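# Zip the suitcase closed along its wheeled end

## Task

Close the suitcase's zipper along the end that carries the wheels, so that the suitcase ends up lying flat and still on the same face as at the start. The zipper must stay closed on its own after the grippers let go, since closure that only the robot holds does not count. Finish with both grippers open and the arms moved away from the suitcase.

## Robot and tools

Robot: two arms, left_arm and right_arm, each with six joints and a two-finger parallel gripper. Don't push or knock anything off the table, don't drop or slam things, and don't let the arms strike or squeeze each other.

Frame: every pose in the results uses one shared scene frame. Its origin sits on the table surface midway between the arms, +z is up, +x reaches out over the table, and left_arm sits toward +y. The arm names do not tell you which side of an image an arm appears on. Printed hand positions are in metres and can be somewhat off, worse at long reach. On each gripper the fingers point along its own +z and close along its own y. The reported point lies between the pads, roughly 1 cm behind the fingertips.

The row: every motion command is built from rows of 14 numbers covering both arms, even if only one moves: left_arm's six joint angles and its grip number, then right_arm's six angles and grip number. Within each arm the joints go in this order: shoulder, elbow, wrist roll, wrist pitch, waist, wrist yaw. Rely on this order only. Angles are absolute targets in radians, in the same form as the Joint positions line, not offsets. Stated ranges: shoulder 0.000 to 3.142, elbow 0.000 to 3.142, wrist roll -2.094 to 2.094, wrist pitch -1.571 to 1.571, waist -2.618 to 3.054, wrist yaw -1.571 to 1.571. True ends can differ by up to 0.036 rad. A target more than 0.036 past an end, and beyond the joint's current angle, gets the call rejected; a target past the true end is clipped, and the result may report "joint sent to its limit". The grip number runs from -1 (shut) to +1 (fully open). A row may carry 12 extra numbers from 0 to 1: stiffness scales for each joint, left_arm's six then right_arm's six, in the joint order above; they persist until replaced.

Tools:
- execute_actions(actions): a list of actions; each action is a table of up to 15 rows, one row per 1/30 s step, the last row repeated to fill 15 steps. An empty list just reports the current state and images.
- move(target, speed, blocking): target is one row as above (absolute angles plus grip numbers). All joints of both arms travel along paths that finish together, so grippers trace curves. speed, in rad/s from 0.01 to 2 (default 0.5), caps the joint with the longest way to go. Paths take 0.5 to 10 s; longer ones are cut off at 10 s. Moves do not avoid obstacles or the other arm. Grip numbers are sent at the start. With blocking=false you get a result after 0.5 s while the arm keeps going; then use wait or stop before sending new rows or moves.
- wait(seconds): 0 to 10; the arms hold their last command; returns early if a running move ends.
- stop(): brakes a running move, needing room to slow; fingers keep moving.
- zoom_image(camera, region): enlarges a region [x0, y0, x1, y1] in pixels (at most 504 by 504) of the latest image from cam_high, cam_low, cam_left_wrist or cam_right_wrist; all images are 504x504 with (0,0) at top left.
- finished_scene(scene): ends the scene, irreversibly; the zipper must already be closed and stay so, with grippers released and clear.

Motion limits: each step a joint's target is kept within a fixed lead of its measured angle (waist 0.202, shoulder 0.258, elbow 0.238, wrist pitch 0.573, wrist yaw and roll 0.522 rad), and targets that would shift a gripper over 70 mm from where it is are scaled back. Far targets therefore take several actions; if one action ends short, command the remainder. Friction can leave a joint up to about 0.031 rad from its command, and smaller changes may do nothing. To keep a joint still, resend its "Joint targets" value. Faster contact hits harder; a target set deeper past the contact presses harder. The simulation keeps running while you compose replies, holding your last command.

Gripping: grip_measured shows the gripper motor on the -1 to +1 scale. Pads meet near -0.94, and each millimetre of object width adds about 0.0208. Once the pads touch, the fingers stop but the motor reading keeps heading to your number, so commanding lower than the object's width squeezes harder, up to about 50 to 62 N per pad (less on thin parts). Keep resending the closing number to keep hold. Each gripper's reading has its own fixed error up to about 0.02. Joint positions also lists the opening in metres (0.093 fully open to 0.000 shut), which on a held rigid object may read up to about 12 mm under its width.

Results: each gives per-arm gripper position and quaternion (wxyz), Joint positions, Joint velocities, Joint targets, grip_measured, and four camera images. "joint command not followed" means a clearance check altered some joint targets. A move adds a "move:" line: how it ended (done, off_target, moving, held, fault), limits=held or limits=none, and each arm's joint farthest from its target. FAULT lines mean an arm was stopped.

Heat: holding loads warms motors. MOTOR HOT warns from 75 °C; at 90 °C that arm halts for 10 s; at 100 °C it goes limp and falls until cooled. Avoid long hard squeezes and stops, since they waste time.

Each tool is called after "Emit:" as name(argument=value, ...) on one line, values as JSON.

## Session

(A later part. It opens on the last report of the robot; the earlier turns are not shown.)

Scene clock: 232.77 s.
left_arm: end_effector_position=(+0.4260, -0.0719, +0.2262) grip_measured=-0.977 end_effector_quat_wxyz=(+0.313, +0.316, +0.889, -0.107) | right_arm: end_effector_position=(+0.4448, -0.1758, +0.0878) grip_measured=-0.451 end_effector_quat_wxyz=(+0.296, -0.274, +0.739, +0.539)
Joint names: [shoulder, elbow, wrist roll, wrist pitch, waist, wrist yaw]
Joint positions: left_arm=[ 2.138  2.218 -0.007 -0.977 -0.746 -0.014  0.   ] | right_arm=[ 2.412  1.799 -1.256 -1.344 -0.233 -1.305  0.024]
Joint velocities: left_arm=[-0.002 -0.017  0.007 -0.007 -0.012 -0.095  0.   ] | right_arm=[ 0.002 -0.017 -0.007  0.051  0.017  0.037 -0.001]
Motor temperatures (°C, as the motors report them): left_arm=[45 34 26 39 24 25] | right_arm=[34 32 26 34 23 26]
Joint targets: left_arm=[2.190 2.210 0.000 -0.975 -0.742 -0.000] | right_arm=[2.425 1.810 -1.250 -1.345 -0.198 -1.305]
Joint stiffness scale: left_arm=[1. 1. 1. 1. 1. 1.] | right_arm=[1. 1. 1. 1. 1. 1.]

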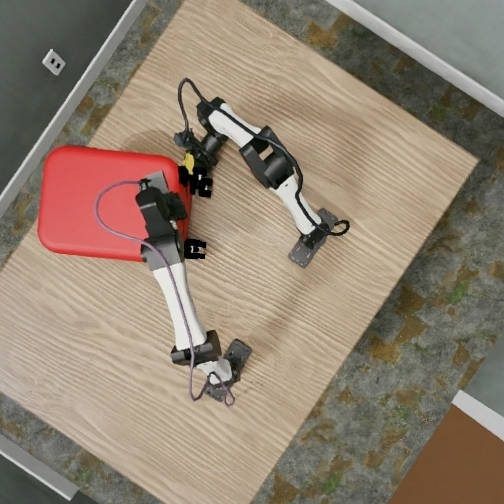

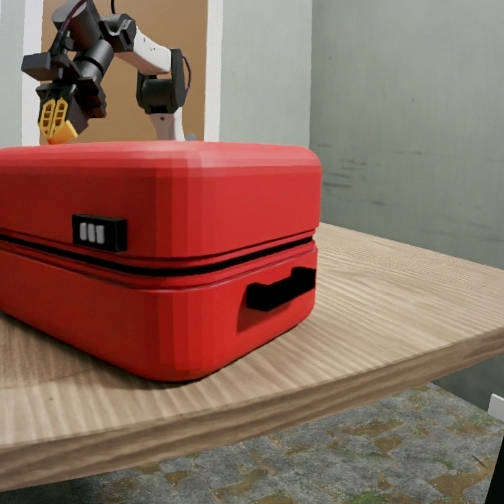

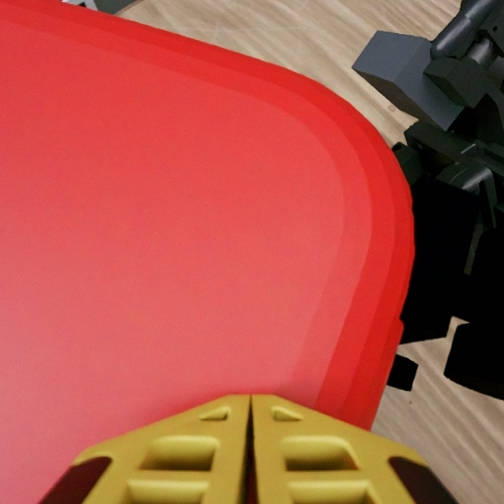

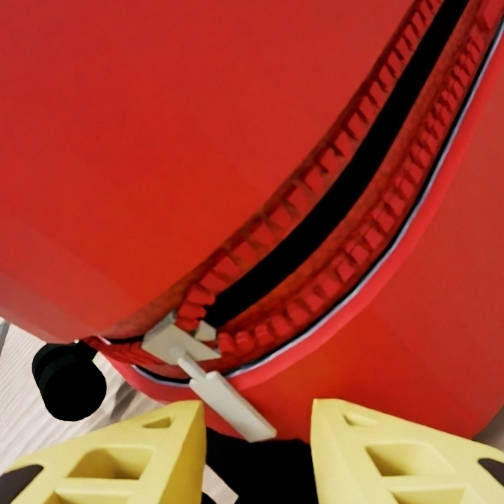

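Emit:
execute_actions(actions=[[[2.19,2.21,0,-0.975,-0.742,0,-1,2.40,1.80,-1.25,-1.345,-0.33,-1.305,-0.45]],[[2.19,2.21,0,-0.975,-0.742,0,-1,2.33,1.68,-0.8,-1.30,-0.34,-1.40,-1]],[[2.19,2.21,0,-0.975,-0.742,0,-1,2.305,1.575,-0.425,-1.255,-0.33,-1.46,-1]],[[2.19,2.21,0,-0.975,-0.742,0,-1,2.305,1.575,-0.425,-1.255,-0.29,-1.46,-1]]])

Scene clock: 237.37 s.
left_arm: end_effector_position=(+0.4260, -0.0719, +0.2262) grip_measured=-0.977 end_effector_quat_wxyz=(+0.313, +0.316, +0.889, -0.107) | right_arm: end_effector_position=(+0.4259, -0.1893, +0.1023) grip_measured=-0.994 end_effector_quat_wxyz=(+0.088, +0.093, +0.739, +0.662)
Joint names: [shoulder, elbow, wrist roll, wrist pitch, waist, wrist yaw]
Joint positions: left_arm=[ 2.138  2.218 -0.007 -0.977 -0.746 -0.014  0.   ] | right_arm=[ 2.318  1.586 -0.432 -1.262 -0.291 -1.452  0.   ]
Joint velocities: left_arm=[-0.012  0.017 -0.11  -0.081  0.007  0.022  0.   ] | right_arm=[-0.002 -0.012  0.066 -0.037 -0.002  0.007  0.   ]
Motor temperatures (°C, as the motors report them): left_arm=[44 34 26 39 24 25] | right_arm=[36 32 26 33 23 26]
Joint targets: left_arm=[2.190 2.210 -0.000 -0.975 -0.742 -0.000] | right_arm=[2.305 1.575 -0.425 -1.255 -0.290 -1.460]
Joint stiffness scale: left_arm=[1. 1. 1. 1. 1. 1.] | right_arm=[1. 1. 1. 1. 1. 1.]

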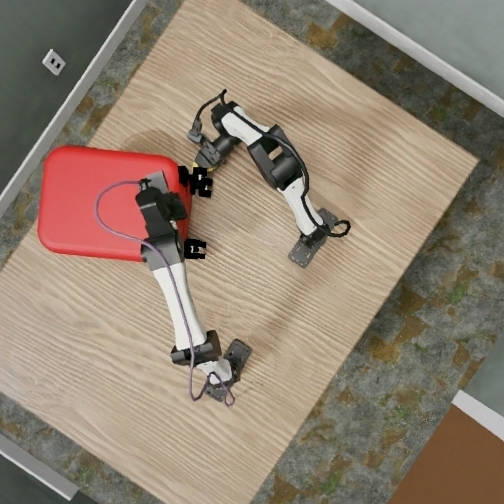

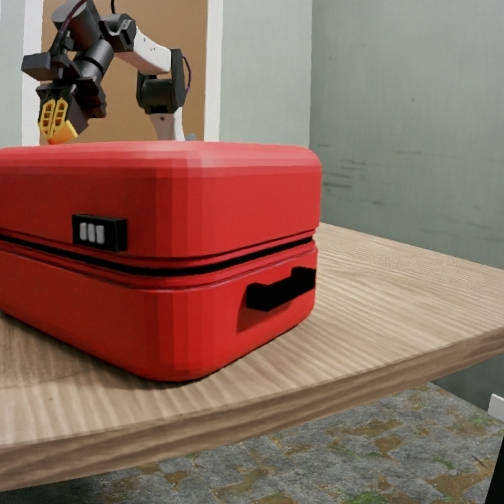

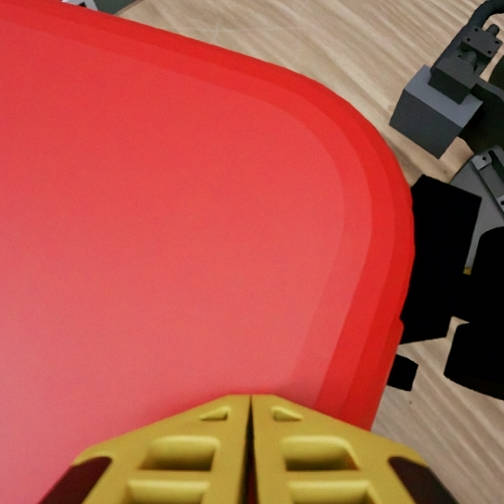

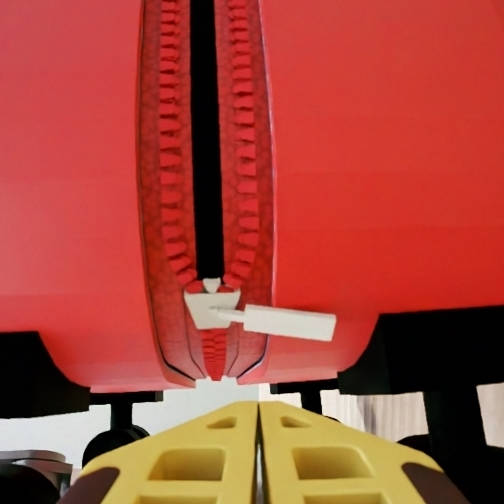

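Emit:
execute_actions(actions=[[[2.19,2.21,0,-0.975,-0.742,0,-1,2.32,1.645,-0.432,-1.305,-0.28,-1.455,-1]],[[2.19,2.21,0,-0.975,-0.742,0,-1,2.343,1.664,-0.432,-1.32,-0.24,-1.455,-1]]])

Scene clock: 238.77 s.
left_arm: end_effector_position=(+0.4260, -0.0719, +0.2262) grip_measured=-0.977 end_effector_quat_wxyz=(+0.313, +0.316, +0.889, -0.107) | right_arm: end_effector_position=(+0.4307, -0.1703, +0.1117) grip_measured=-0.994 end_effector_quat_wxyz=(+0.072, +0.074, +0.741, +0.664)
Joint names: [shoulder, elbow, wrist roll, wrist pitch, waist, wrist yaw]
Joint positions: left_arm=[ 2.138  2.218 -0.007 -0.977 -0.746 -0.014  0.   ] | right_arm=[ 2.328  1.646 -0.432 -1.309 -0.241 -1.452  0.   ]
Joint velocities: left_arm=[ 0.007 -0.002  0.022  0.022 -0.017  0.037  0.   ] | right_arm=[-0.022 -0.022  0.022 -0.037  0.002  0.037  0.   ]
Motor temperatures (°C, as the motors report them): left_arm=[44 34 26 39 24 25] | right_arm=[37 32 26 33 23 26]
Joint targets: left_arm=[2.190 2.210 0.000 -0.975 -0.742 -0.000] | right_arm=[2.343 1.664 -0.432 -1.320 -0.240 -1.455]
Joint stiffness scale: left_arm=[1. 1. 1. 1. 1. 1.] | right_arm=[1. 1. 1. 1. 1. 1.]

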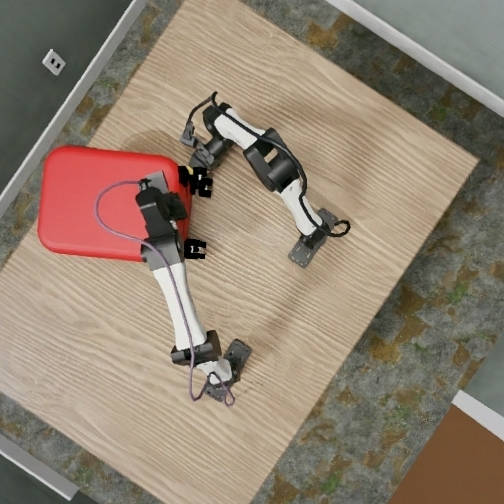

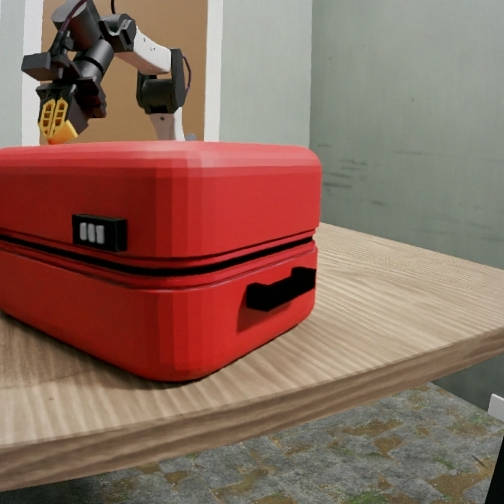

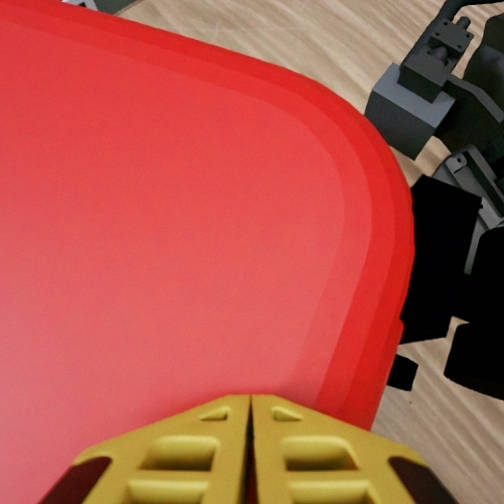

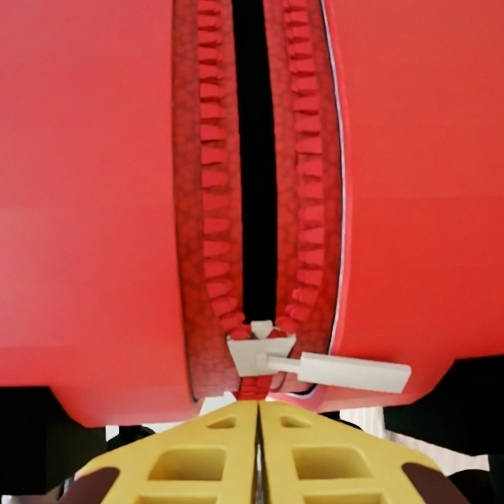

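Emit:
execute_actions(actions=[[[2.19,2.21,0,-0.975,-0.742,0,-1,2.30,1.61,-0.432,-1.30,-0.235,-1.455,-1]],[[2.19,2.21,0,-0.975,-0.742,0,-1,2.30,1.61,-0.432,-1.30,-0.205,-1.455,-1]]])

Scene clock: 240.10 s.
left_arm: end_effector_position=(+0.4260, -0.0719, +0.2262) grip_measured=-0.977 end_effector_quat_wxyz=(+0.313, +0.316, +0.889, -0.107) | right_arm: end_effector_position=(+0.4254, -0.1572, +0.1116) grip_measured=-0.994 end_effector_quat_wxyz=(+0.060, +0.065, +0.741, +0.665)
Joint names: [shoulder, elbow, wrist roll, wrist pitch, waist, wrist yaw]
Joint positions: left_arm=[ 2.138  2.218 -0.007 -0.977 -0.746 -0.014  0.   ] | right_arm=[ 2.318  1.627 -0.432 -1.306 -0.211 -1.452  0.   ]
Joint velocities: left_arm=[-0.007  0.002 -0.022  0.007  0.002 -0.037  0.   ] | right_arm=[-0.007  0.007 -0.081  0.007 -0.007 -0.022  0.   ]
Motor temperatures (°C, as the motors report them): left_arm=[44 34 26 39 24 25] | right_arm=[38 32 26 33 23 26]
Joint targets: left_arm=[2.190 2.210 0.000 -0.975 -0.742 0.000] | right_arm=[2.300 1.610 -0.432 -1.300 -0.205 -1.455]
Joint stiffness scale: left_arm=[1. 1. 1. 1. 1. 1.] | right_arm=[1. 1. 1. 1. 1. 1.]

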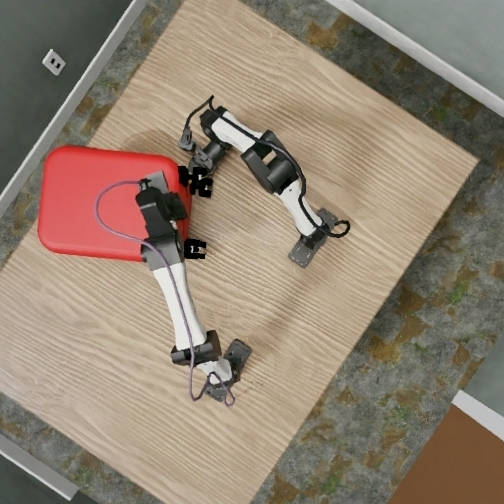

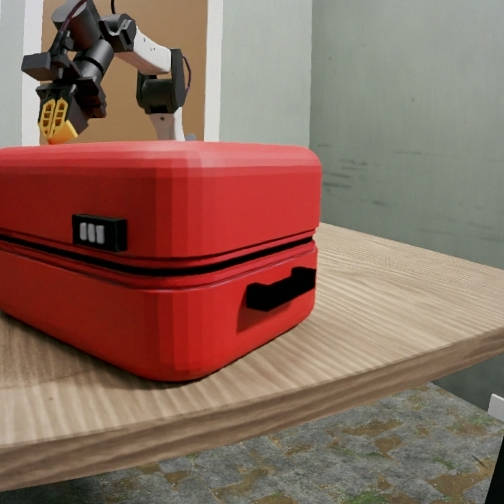

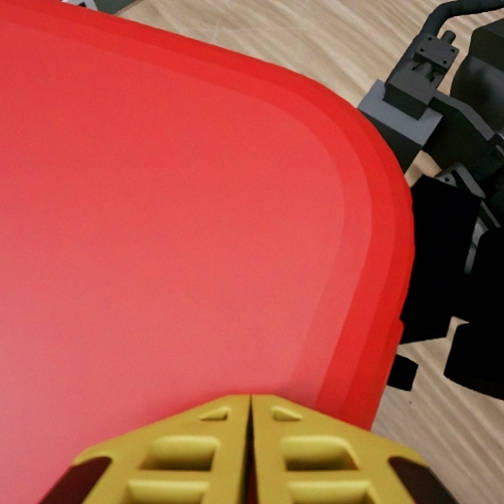

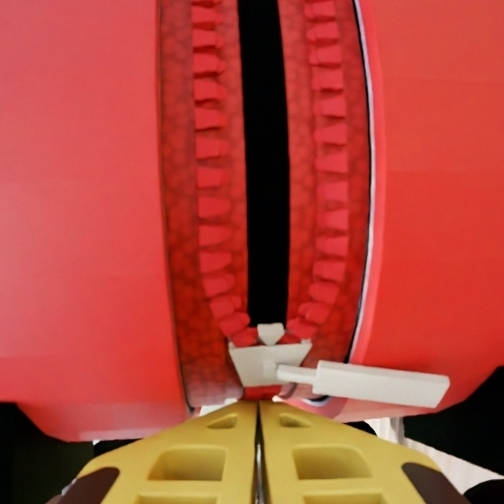

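Emit:
execute_actions(actions=[[[2.19,2.21,0,-0.975,-0.742,0,-1,2.364,1.693,-0.432,-1.333,-0.21,-1.455,-1]]])

Scene clock: 240.87 s.
left_arm: end_effector_position=(+0.4292, -0.0735, +0.2261) grip_measured=-0.977 end_effector_quat_wxyz=(+0.318, +0.314, +0.888, -0.108) | right_arm: end_effector_position=(+0.4312, -0.1586, +0.1116) grip_measured=-0.994 end_effector_quat_wxyz=(+0.055, +0.069, +0.741, +0.665)
Joint names: [shoulder, elbow, wrist roll, wrist pitch, waist, wrist yaw]
Joint positions: left_arm=[ 2.142  2.218 -0.007 -0.961 -0.745 -0.015  0.   ] | right_arm=[ 2.345  1.673 -0.432 -1.339 -0.211 -1.451  0.   ]
Joint velocities: left_arm=[-0.012 -0.007 -0.022 -0.11   0.007 -0.037  0.   ] | right_arm=[ 0.007  0.017 -0.022 -0.037  0.002 -0.007  0.   ]
Motor temperatures (°C, as the motors report them): left_arm=[44 34 26 39 24 25] | right_arm=[38 32 26 33 23 26]
Joint targets: left_arm=[2.190 2.210 -0.000 -0.975 -0.742 0.000] | right_arm=[2.364 1.693 -0.432 -1.333 -0.210 -1.455]
Joint stiffness scale: left_arm=[1. 1. 1. 1. 1. 1.] | right_arm=[1. 1. 1. 1. 1. 1.]

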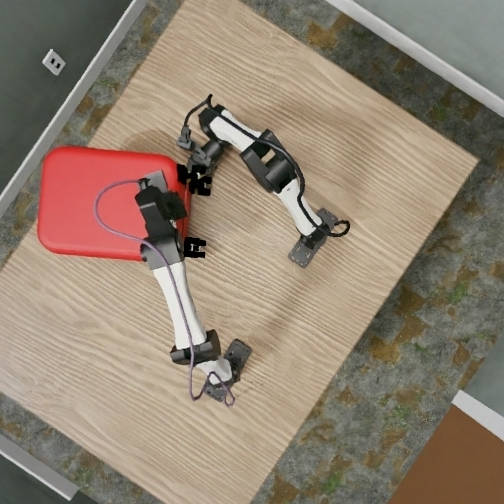

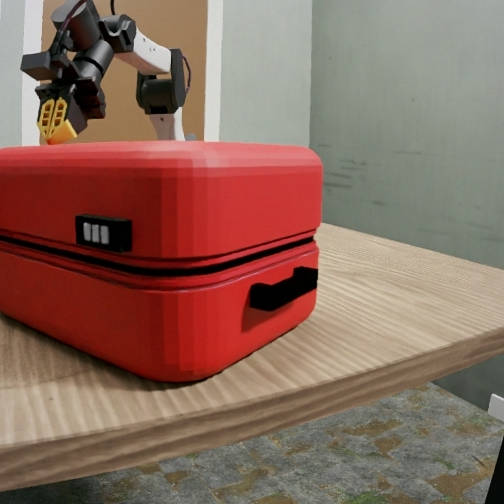

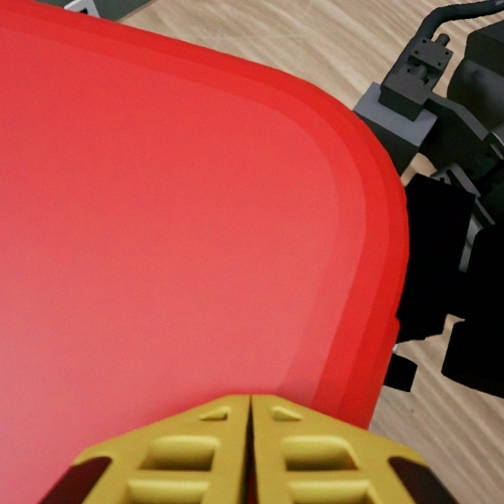

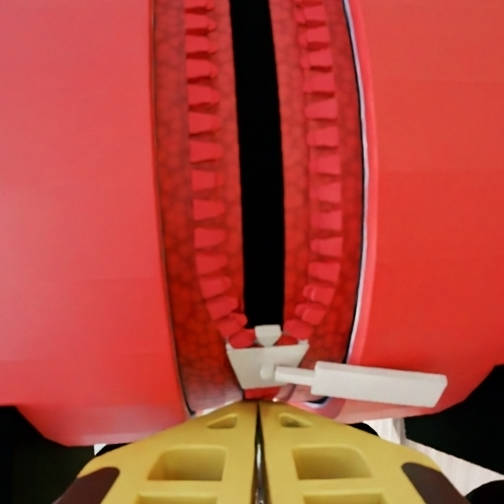

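Emit:
execute_actions(actions=[[[2.19,2.17,0,-1.0,-0.742,0,-1,2.33,1.66,-0.432,-1.33,-0.33,-1.45,-1]],[[2.19,2.16,0,-1.02,-0.742,0,-1,2.23,1.52,-0.8,-0.97,-0.36,-1.40,-0.8]],[[2.19,2.16,0,-1.02,-0.742,0,-1,2.125,1.35,-1.105,-0.615,-0.34,-1.34,-0.66]],[[2.19,2.16,0,-1.02,-0.742,0,-1,2.125,1.35,-1.105,-0.615,-0.286,-1.34,-0.66]]])

Scene clock: 244.03 s.
left_arm: end_effector_position=(+0.4292, -0.0734, +0.2241) grip_measured=-0.977 end_effector_quat_wxyz=(+0.317, +0.315, +0.888, -0.108) | right_arm: end_effector_position=(+0.4391, -0.1937, +0.0977) grip_measured=-0.661 end_effector_quat_wxyz=(+0.452, -0.352, +0.696, +0.433)
Joint names: [shoulder, elbow, wrist roll, wrist pitch, waist, wrist yaw]
Joint positions: left_arm=[ 2.142  2.211 -0.007 -0.957 -0.745 -0.015  0.   ] | right_arm=[ 2.141  1.365 -1.1   -0.624 -0.284 -1.35   0.013]
Joint velocities: left_arm=[ 0.002 -0.012  0.022 -0.007 -0.017  0.081  0.   ] | right_arm=[-0.002 -0.012 -0.022 -0.051 -0.007  0.095 -0.002]
Motor temperatures (°C, as the motors report them): left_arm=[44 34 26 39 24 25] | right_arm=[39 32 26 33 23 26]
Joint targets: left_arm=[2.190 2.160 0.000 -1.020 -0.742 0.000] | right_arm=[2.125 1.350 -1.105 -0.615 -0.286 -1.340]
Joint stiffness scale: left_arm=[1. 1. 1. 1. 1. 1.] | right_arm=[1. 1. 1. 1. 1. 1.]

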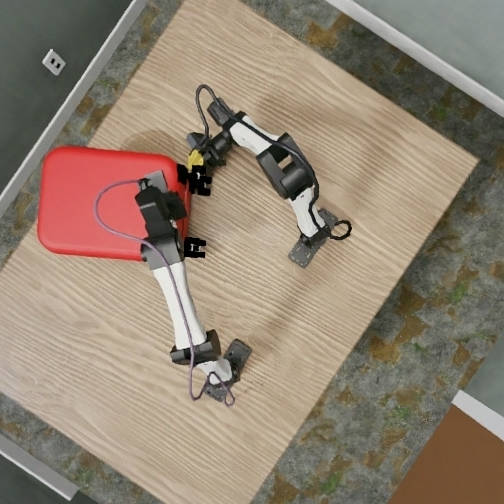

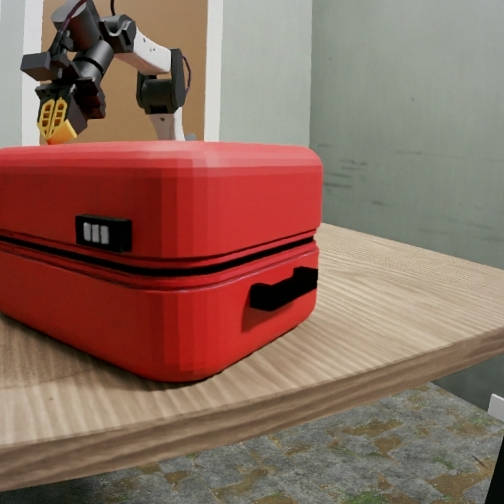

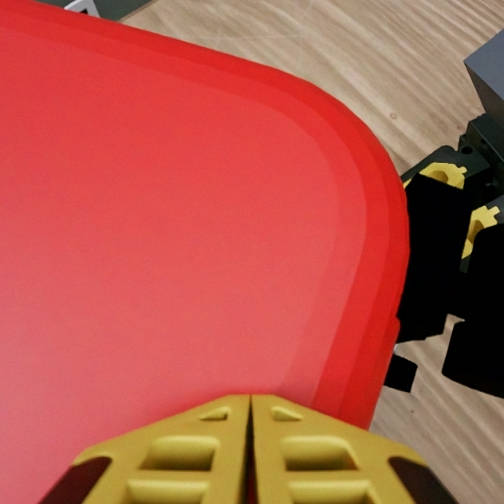

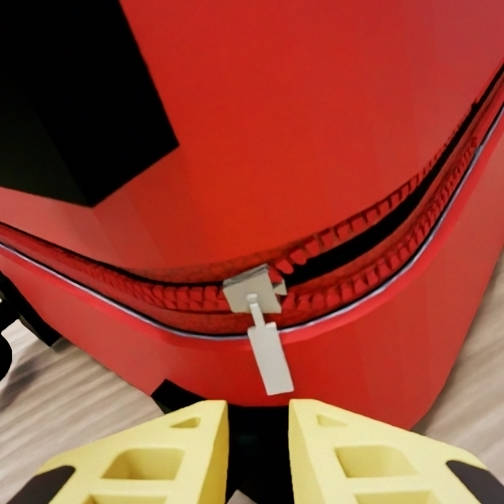

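Emit:
execute_actions(actions=[[[2.19,2.16,0,-1.02,-0.742,0,-1,2.185,1.42,-1.10,-0.635,-0.262,-1.35,-0.66]],[[2.19,2.16,0,-1.02,-0.742,0,-1,2.21,1.448,-1.10,-0.645,-0.234,-1.35,-0.66]]])

Scene clock: 245.33 s.
left_arm: end_effector_position=(+0.4292, -0.0734, +0.2241) grip_measured=-0.977 end_effector_quat_wxyz=(+0.317, +0.315, +0.888, -0.108) | right_arm: end_effector_position=(+0.4496, -0.1778, +0.0916) grip_measured=-0.661 end_effector_quat_wxyz=(+0.441, -0.367, +0.688, +0.444)
Joint names: [shoulder, elbow, wrist roll, wrist pitch, waist, wrist yaw]
Joint positions: left_arm=[ 2.142  2.211 -0.007 -0.957 -0.745 -0.015  0.   ] | right_arm=[ 2.196  1.43  -1.1   -0.636 -0.239 -1.35   0.013]
Joint velocities: left_arm=[ 0.007 -0.007 -0.051 -0.051 -0.007 -0.022  0.   ] | right_arm=[-0.017  0.002  0.066 -0.037 -0.012 -0.095  0.001]
Motor temperatures (°C, as the motors report them): left_arm=[44 33 26 38 24 25] | right_arm=[39 32 26 33 23 26]
Joint targets: left_arm=[2.190 2.160 0.000 -1.020 -0.742 0.000] | right_arm=[2.210 1.448 -1.100 -0.645 -0.234 -1.350]
Joint stiffness scale: left_arm=[1. 1. 1. 1. 1. 1.] | right_arm=[1. 1. 1. 1. 1. 1.]

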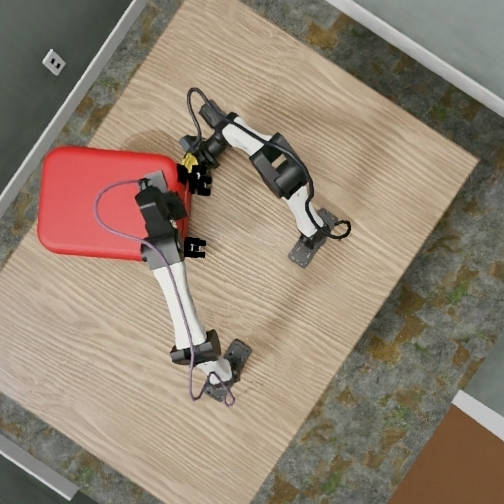

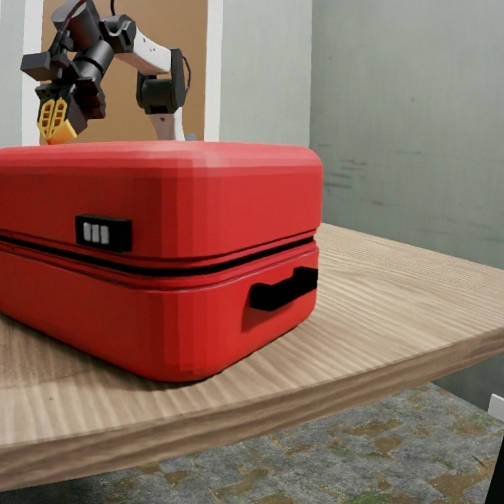

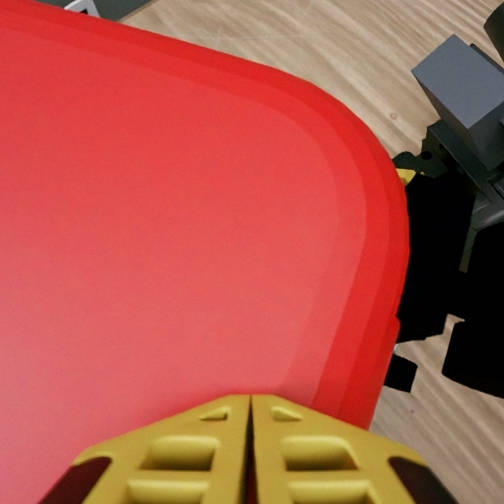

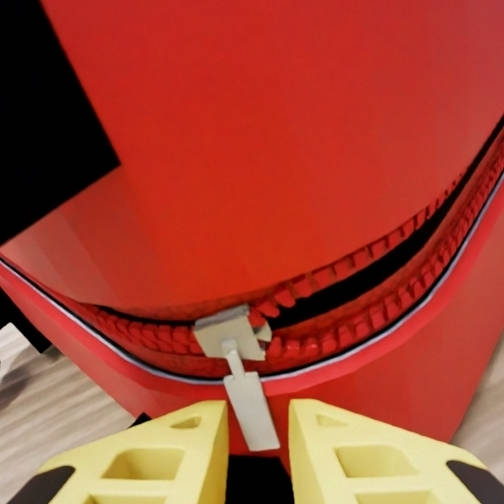

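Emit:
execute_actions(actions=[[[2.19,2.16,0,-1.02,-0.742,0,-1,2.21,1.448,-1.10,-0.645,-0.21,-1.35,-0.66]]])

Scene clock: 246.00 s.
left_arm: end_effector_position=(+0.4292, -0.0734, +0.2241) grip_measured=-0.977 end_effector_quat_wxyz=(+0.317, +0.315, +0.888, -0.108) | right_arm: end_effector_position=(+0.4495, -0.1771, +0.0916) grip_measured=-0.661 end_effector_quat_wxyz=(+0.441, -0.367, +0.688, +0.444)
Joint names: [shoulder, elbow, wrist roll, wrist pitch, waist, wrist yaw]
Joint positions: left_arm=[ 2.142  2.211 -0.007 -0.957 -0.745 -0.015  0.   ] | right_arm=[ 2.196  1.43  -1.1   -0.636 -0.238 -1.35   0.013]
Joint velocities: left_arm=[-0.002 -0.017 -0.007 -0.022  0.002  0.007  0.   ] | right_arm=[-0.002 -0.007 -0.022  0.022 -0.002 -0.066 -0.001]
Motor temperatures (°C, as the motors report them): left_arm=[44 33 26 38 24 25] | right_arm=[39 32 26 33 23 26]
Joint targets: left_arm=[2.190 2.160 -0.000 -1.020 -0.742 -0.000] | right_arm=[2.210 1.448 -1.100 -0.645 -0.210 -1.350]
Joint stiffness scale: left_arm=[1. 1. 1. 1. 1. 1.] | right_arm=[1. 1. 1. 1. 1. 1.]

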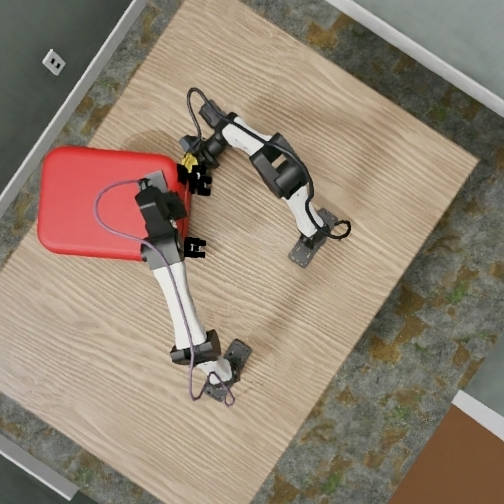

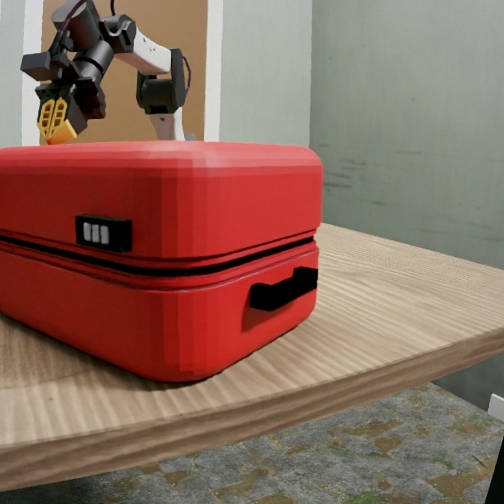

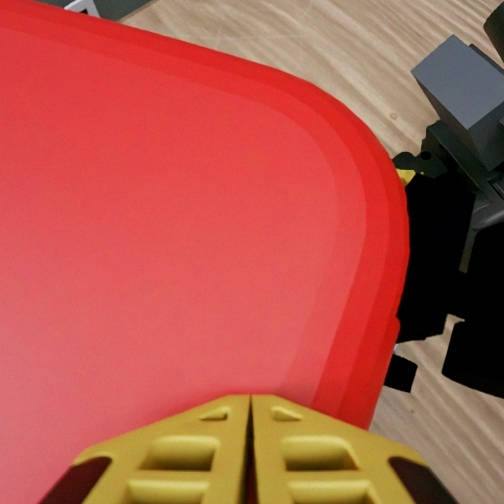

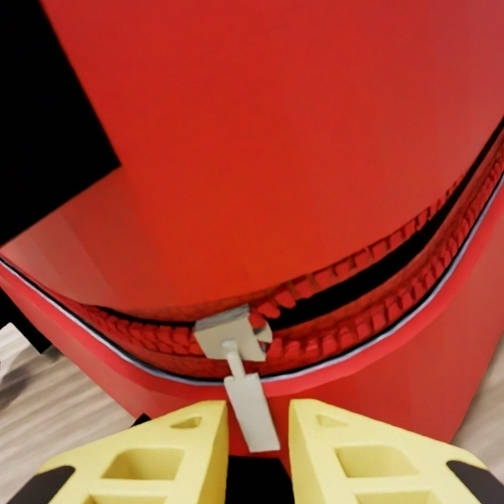

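Emit:
execute_actions(actions=[[[2.19,2.16,0,-1.02,-0.742,0,-1,2.21,1.448,-1.10,-0.645,-0.225,-1.35,-0.85]]])

Scene clock: 246.63 s.
left_arm: end_effector_position=(+0.4293, -0.0734, +0.2241) grip_measured=-0.977 end_effector_quat_wxyz=(+0.317, +0.315, +0.888, -0.108) | right_arm: end_effector_position=(+0.4493, -0.1781, +0.0913) grip_measured=-0.847 end_effector_quat_wxyz=(+0.441, -0.366, +0.689, +0.444)
Joint names: [shoulder, elbow, wrist roll, wrist pitch, waist, wrist yaw]
Joint positions: left_arm=[ 2.142  2.211 -0.007 -0.957 -0.745 -0.016  0.   ] | right_arm=[ 2.196  1.43  -1.1   -0.639 -0.24  -1.349  0.005]
Joint velocities: left_arm=[ 0.022  0.017  0.007 -0.022  0.017 -0.051  0.   ] | right_arm=[ 0.012 -0.007  0.007  0.051 -0.007  0.022  0.   ]
Motor temperatures (°C, as the motors report them): left_arm=[44 33 26 38 24 25] | right_arm=[39 32 26 33 23 26]
Joint targets: left_arm=[2.190 2.160 -0.000 -1.020 -0.742 -0.000] | right_arm=[2.210 1.448 -1.100 -0.645 -0.225 -1.350]
Joint stiffness scale: left_arm=[1. 1. 1. 1. 1. 1.] | right_arm=[1. 1. 1. 1. 1. 1.]

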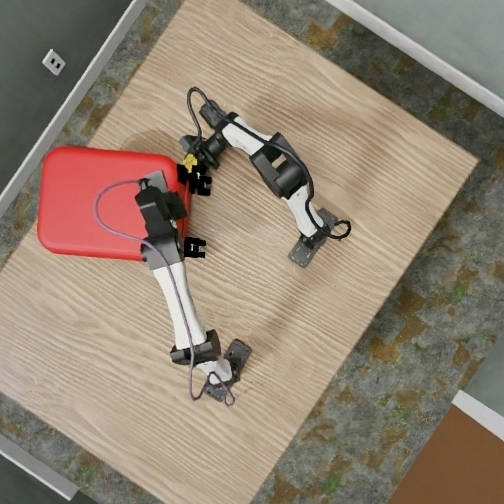

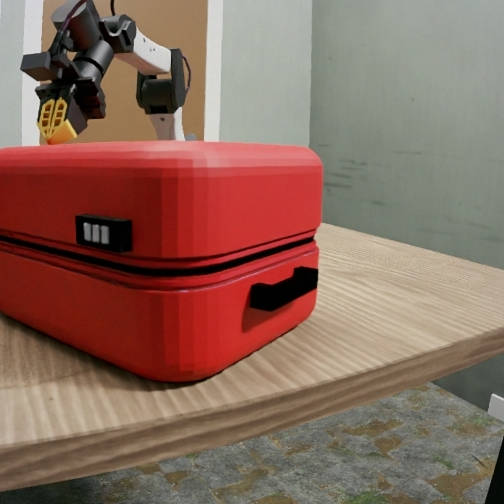

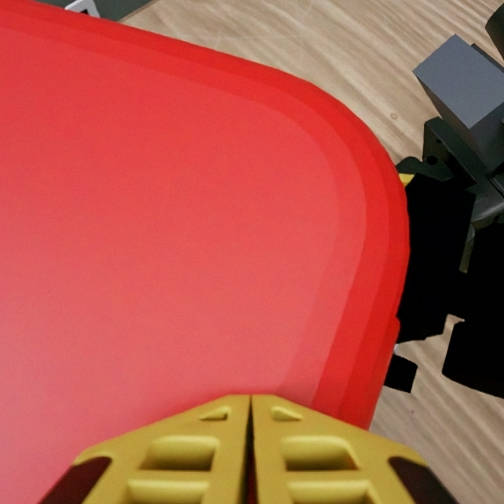

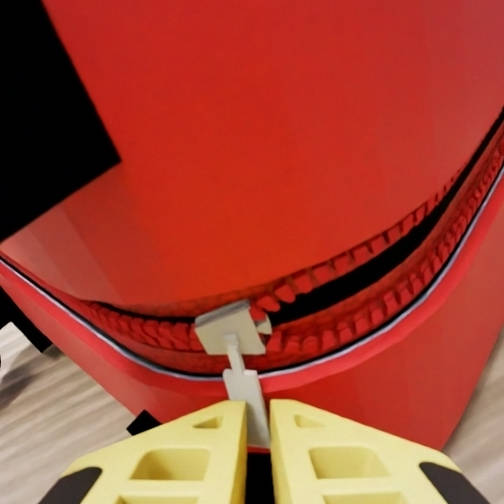

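Emit:
execute_actions(actions=[[[2.19,2.16,0,-1.02,-0.742,0,-1,2.21,1.448,-1.10,-0.645,-0.235,-1.35,-0.97]],[[2.19,2.16,0,-1.02,-0.742,0,-1,2.19,1.448,-1.10,-0.645,-0.262,-1.35,-0.97]]])

Scene clock: 247.77 s.
left_arm: end_effector_position=(+0.4293, -0.0734, +0.2241) grip_measured=-0.977 end_effector_quat_wxyz=(+0.317, +0.315, +0.888, -0.108) | right_arm: end_effector_position=(+0.4497, -0.1837, +0.0913) grip_measured=-0.966 end_effector_quat_wxyz=(+0.443, -0.361, +0.692, +0.442)
Joint names: [shoulder, elbow, wrist roll, wrist pitch, waist, wrist yaw]
Joint positions: left_arm=[ 2.142  2.211 -0.007 -0.957 -0.745 -0.016  0.   ] | right_arm=[ 2.196  1.43  -1.1   -0.642 -0.253 -1.349  0.   ]
Joint velocities: left_arm=[ 0.002 -0.017 -0.037 -0.051 -0.022  0.051  0.   ] | right_arm=[-0.012 -0.002 -0.022 -0.066 -0.017 -0.051  0.   ]
Motor temperatures (°C, as the motors report them): left_arm=[43 33 26 38 24 25] | right_arm=[40 32 26 33 23 26]
Joint targets: left_arm=[2.190 2.160 -0.000 -1.020 -0.742 0.000] | right_arm=[2.190 1.448 -1.100 -0.645 -0.262 -1.350]
Joint stiffness scale: left_arm=[1. 1. 1. 1. 1. 1.] | right_arm=[1. 1. 1. 1. 1. 1.]

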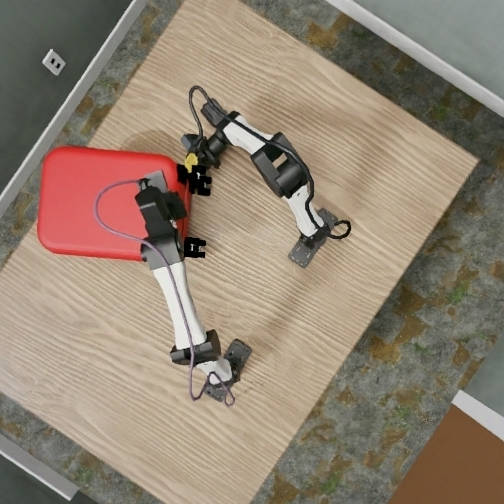

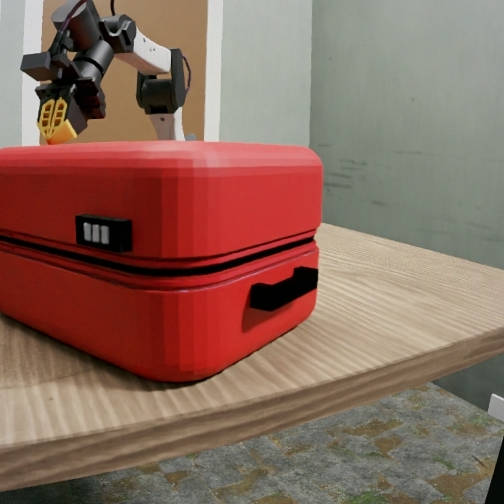

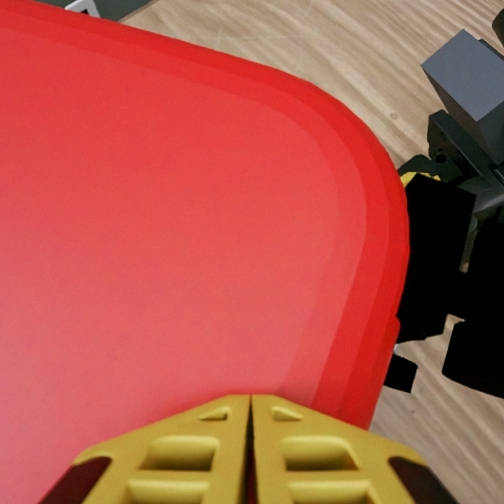

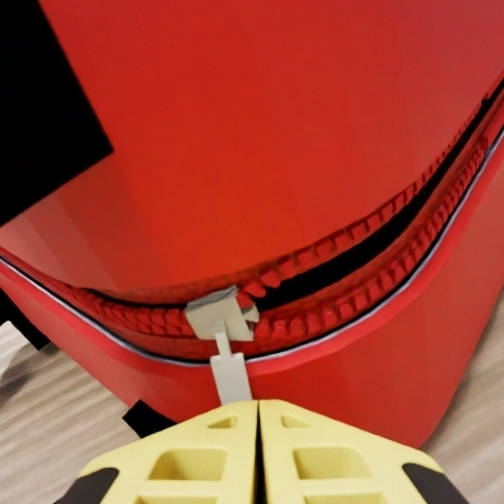

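Emit:
execute_actions(actions=[[[2.19,2.16,0,-1.02,-0.742,0,-1,2.196,1.43,-1.26,-0.64,-0.262,-1.35,-0.5]],[[2.19,2.16,0,-1.02,-0.742,0,-1,2.196,1.43,-1.26,-0.64,-0.232,-1.35,-0.5]],[[2.19,2.16,0,-1.02,-0.742,0,-1,2.196,1.43,-1.26,-0.64,-0.21,-1.35,-0.5]]])

Scene clock: 249.57 s.
left_arm: end_effector_position=(+0.4293, -0.0734, +0.2241) grip_measured=-0.977 end_effector_quat_wxyz=(+0.317, +0.315, +0.888, -0.108) | right_arm: end_effector_position=(+0.4490, -0.1766, +0.0911) grip_measured=-0.501 end_effector_quat_wxyz=(+0.472, -0.419, +0.659, +0.410)
Joint names: [shoulder, elbow, wrist roll, wrist pitch, waist, wrist yaw]
Joint positions: left_arm=[ 2.142  2.211 -0.007 -0.957 -0.745 -0.016  0.   ] | right_arm=[ 2.196  1.43  -1.255 -0.641 -0.237 -1.347  0.021]
Joint velocities: left_arm=[-0.022  0.002  0.051 -0.037 -0.007  0.022  0.   ] | right_arm=[-0.002 -0.007  0.007 -0.022 -0.017 -0.007  0.   ]
Motor temperatures (°C, as the motors report them): left_arm=[43 33 26 38 24 25] | right_arm=[40 32 26 32 23 26]
Joint targets: left_arm=[2.190 2.160 0.000 -1.020 -0.742 -0.000] | right_arm=[2.196 1.430 -1.260 -0.640 -0.210 -1.350]
Joint stiffness scale: left_arm=[1. 1. 1. 1. 1. 1.] | right_arm=[1. 1. 1. 1. 1. 1.]

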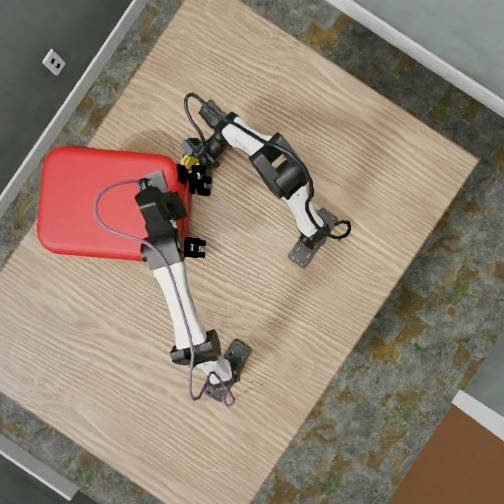

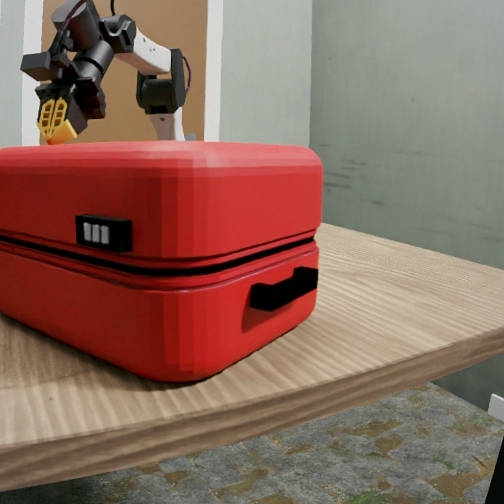

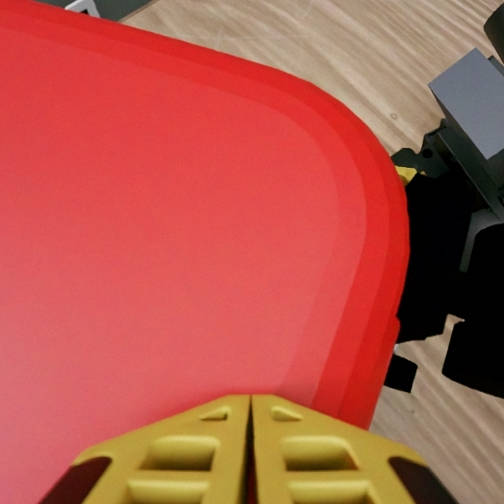

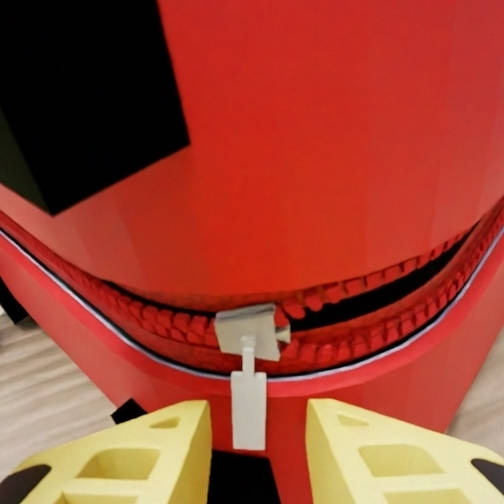

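Emit:
execute_actions(actions=[[[2.19,2.16,0,-1.02,-0.742,0,-1,2.18,1.36,-1.15,-0.45,-0.30,-1.39,-0.55]],[[2.19,2.16,0,-1.02,-0.742,0,-1,2.145,1.185,-0.895,-0.028,-0.30,-1.46,-0.55]],[[2.19,2.16,0,-1.02,-0.742,0,-1,2.145,1.185,-0.895,-0.028,-0.265,-1.46,-0.55]]])

Scene clock: 251.77 s.
left_arm: end_effector_position=(+0.4293, -0.0734, +0.2241) grip_measured=-0.977 end_effector_quat_wxyz=(+0.317, +0.315, +0.888, -0.108) | right_arm: end_effector_position=(+0.4460, -0.1867, +0.0870) grip_measured=-0.548 end_effector_quat_wxyz=(+0.530, -0.395, +0.628, +0.411)
Joint names: [shoulder, elbow, wrist roll, wrist pitch, waist, wrist yaw]
Joint positions: left_arm=[ 2.142  2.211 -0.007 -0.957 -0.745 -0.016  0.   ] | right_arm=[ 2.157  1.191 -0.901 -0.037 -0.27  -1.452  0.019]
Joint velocities: left_arm=[-0.007 -0.002  0.022  0.022  0.022  0.037  0.   ] | right_arm=[-0.022 -0.007 -0.066 -0.051 -0.017  0.007  0.001]
Motor temperatures (°C, as the motors report them): left_arm=[43 33 26 38 24 25] | right_arm=[41 32 26 32 23 26]
Joint targets: left_arm=[2.190 2.160 -0.000 -1.020 -0.742 -0.000] | right_arm=[2.145 1.185 -0.895 -0.028 -0.265 -1.460]
Joint stiffness scale: left_arm=[1. 1. 1. 1. 1. 1.] | right_arm=[1. 1. 1. 1. 1. 1.]

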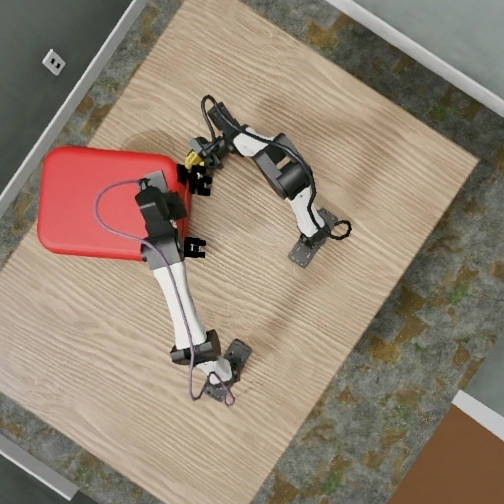

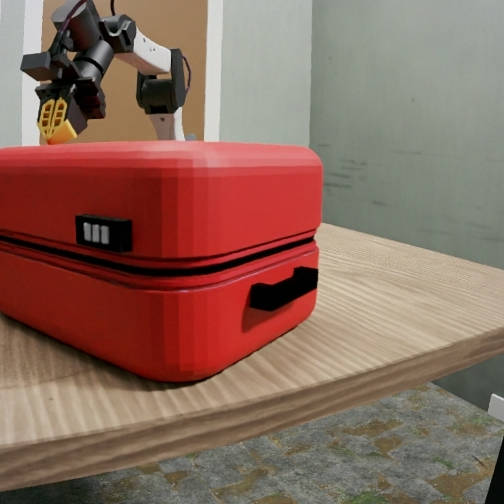

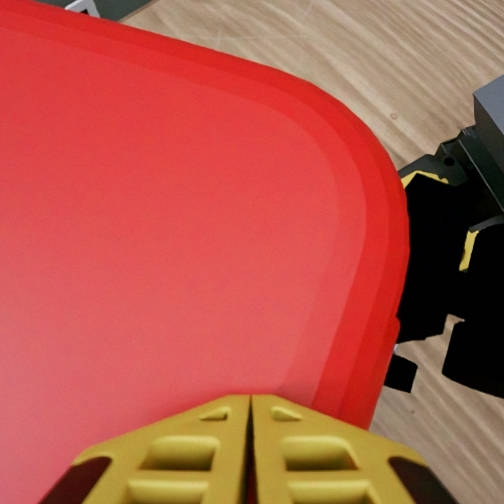

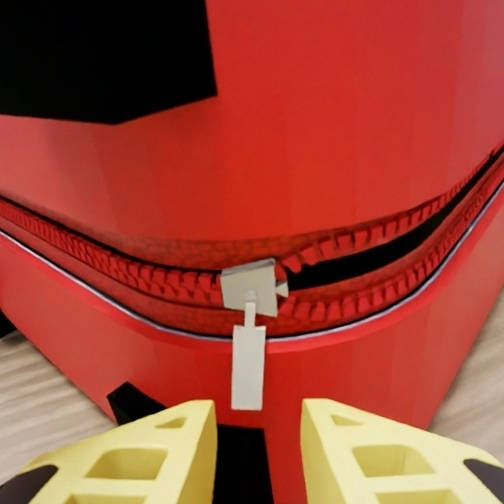

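Emit:
execute_actions(actions=[[[2.19,2.16,0,-1.02,-0.742,0,-1,2.157,1.191,-0.90,-0.037,-0.24,-1.452,-0.55]],[[2.19,2.16,0,-1.02,-0.742,0,-1,2.157,1.191,-0.90,-0.037,-0.215,-1.452,-0.55]]])

Scene clock: 253.77 s.
left_arm: end_effector_position=(+0.4293, -0.0733, +0.2241) grip_measured=-0.977 end_effector_quat_wxyz=(+0.317, +0.314, +0.888, -0.108) | right_arm: end_effector_position=(+0.4447, -0.1744, +0.0869) grip_measured=-0.548 end_effector_quat_wxyz=(+0.524, -0.404, +0.622, +0.418)
Joint names: [shoulder, elbow, wrist roll, wrist pitch, waist, wrist yaw]
Joint positions: left_arm=[ 2.142  2.211 -0.007 -0.957 -0.745 -0.016  0.   ] | right_arm=[ 2.157  1.191 -0.901 -0.036 -0.242 -1.451  0.019]
Joint velocities: left_arm=[ 0.007 -0.007  0.022  0.007  0.012  0.007  0.   ] | right_arm=[-0.002 -0.007  0.022  0.007 -0.012 -0.066 -0.001]
Motor temperatures (°C, as the motors report them): left_arm=[43 32 26 38 24 25] | right_arm=[41 32 26 33 23 26]
Joint targets: left_arm=[2.190 2.160 -0.000 -1.020 -0.742 -0.000] | right_arm=[2.157 1.191 -0.900 -0.037 -0.215 -1.452]
Joint stiffness scale: left_arm=[1. 1. 1. 1. 1. 1.] | right_arm=[1. 1. 1. 1. 1. 1.]

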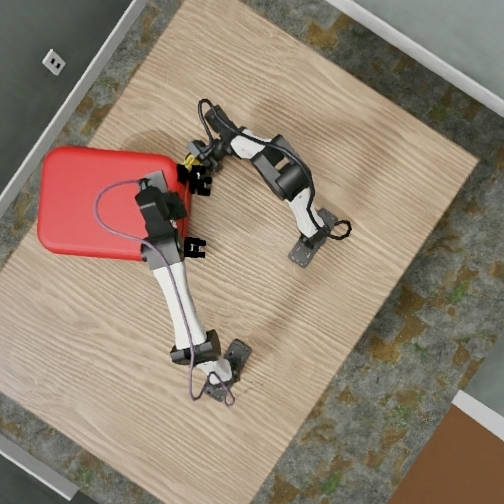

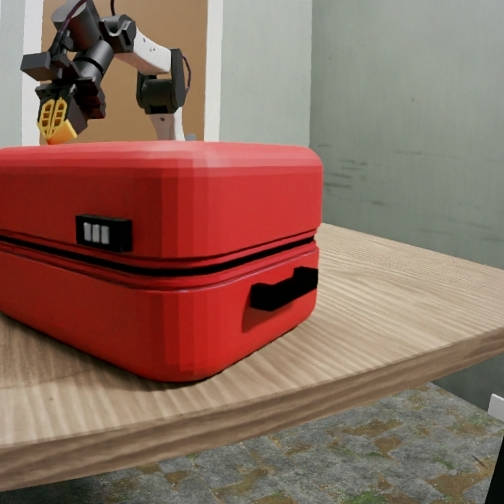

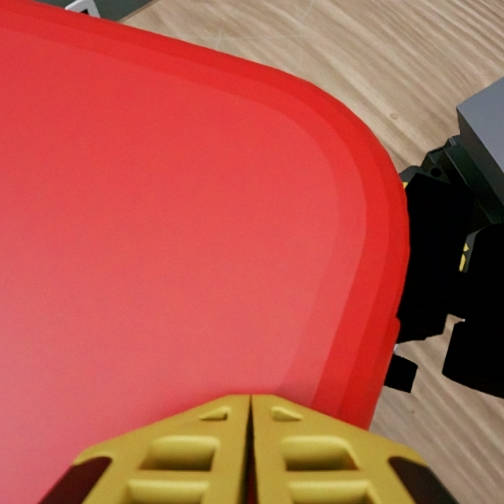

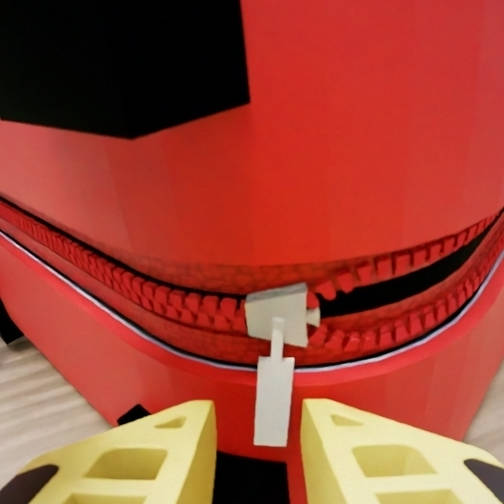

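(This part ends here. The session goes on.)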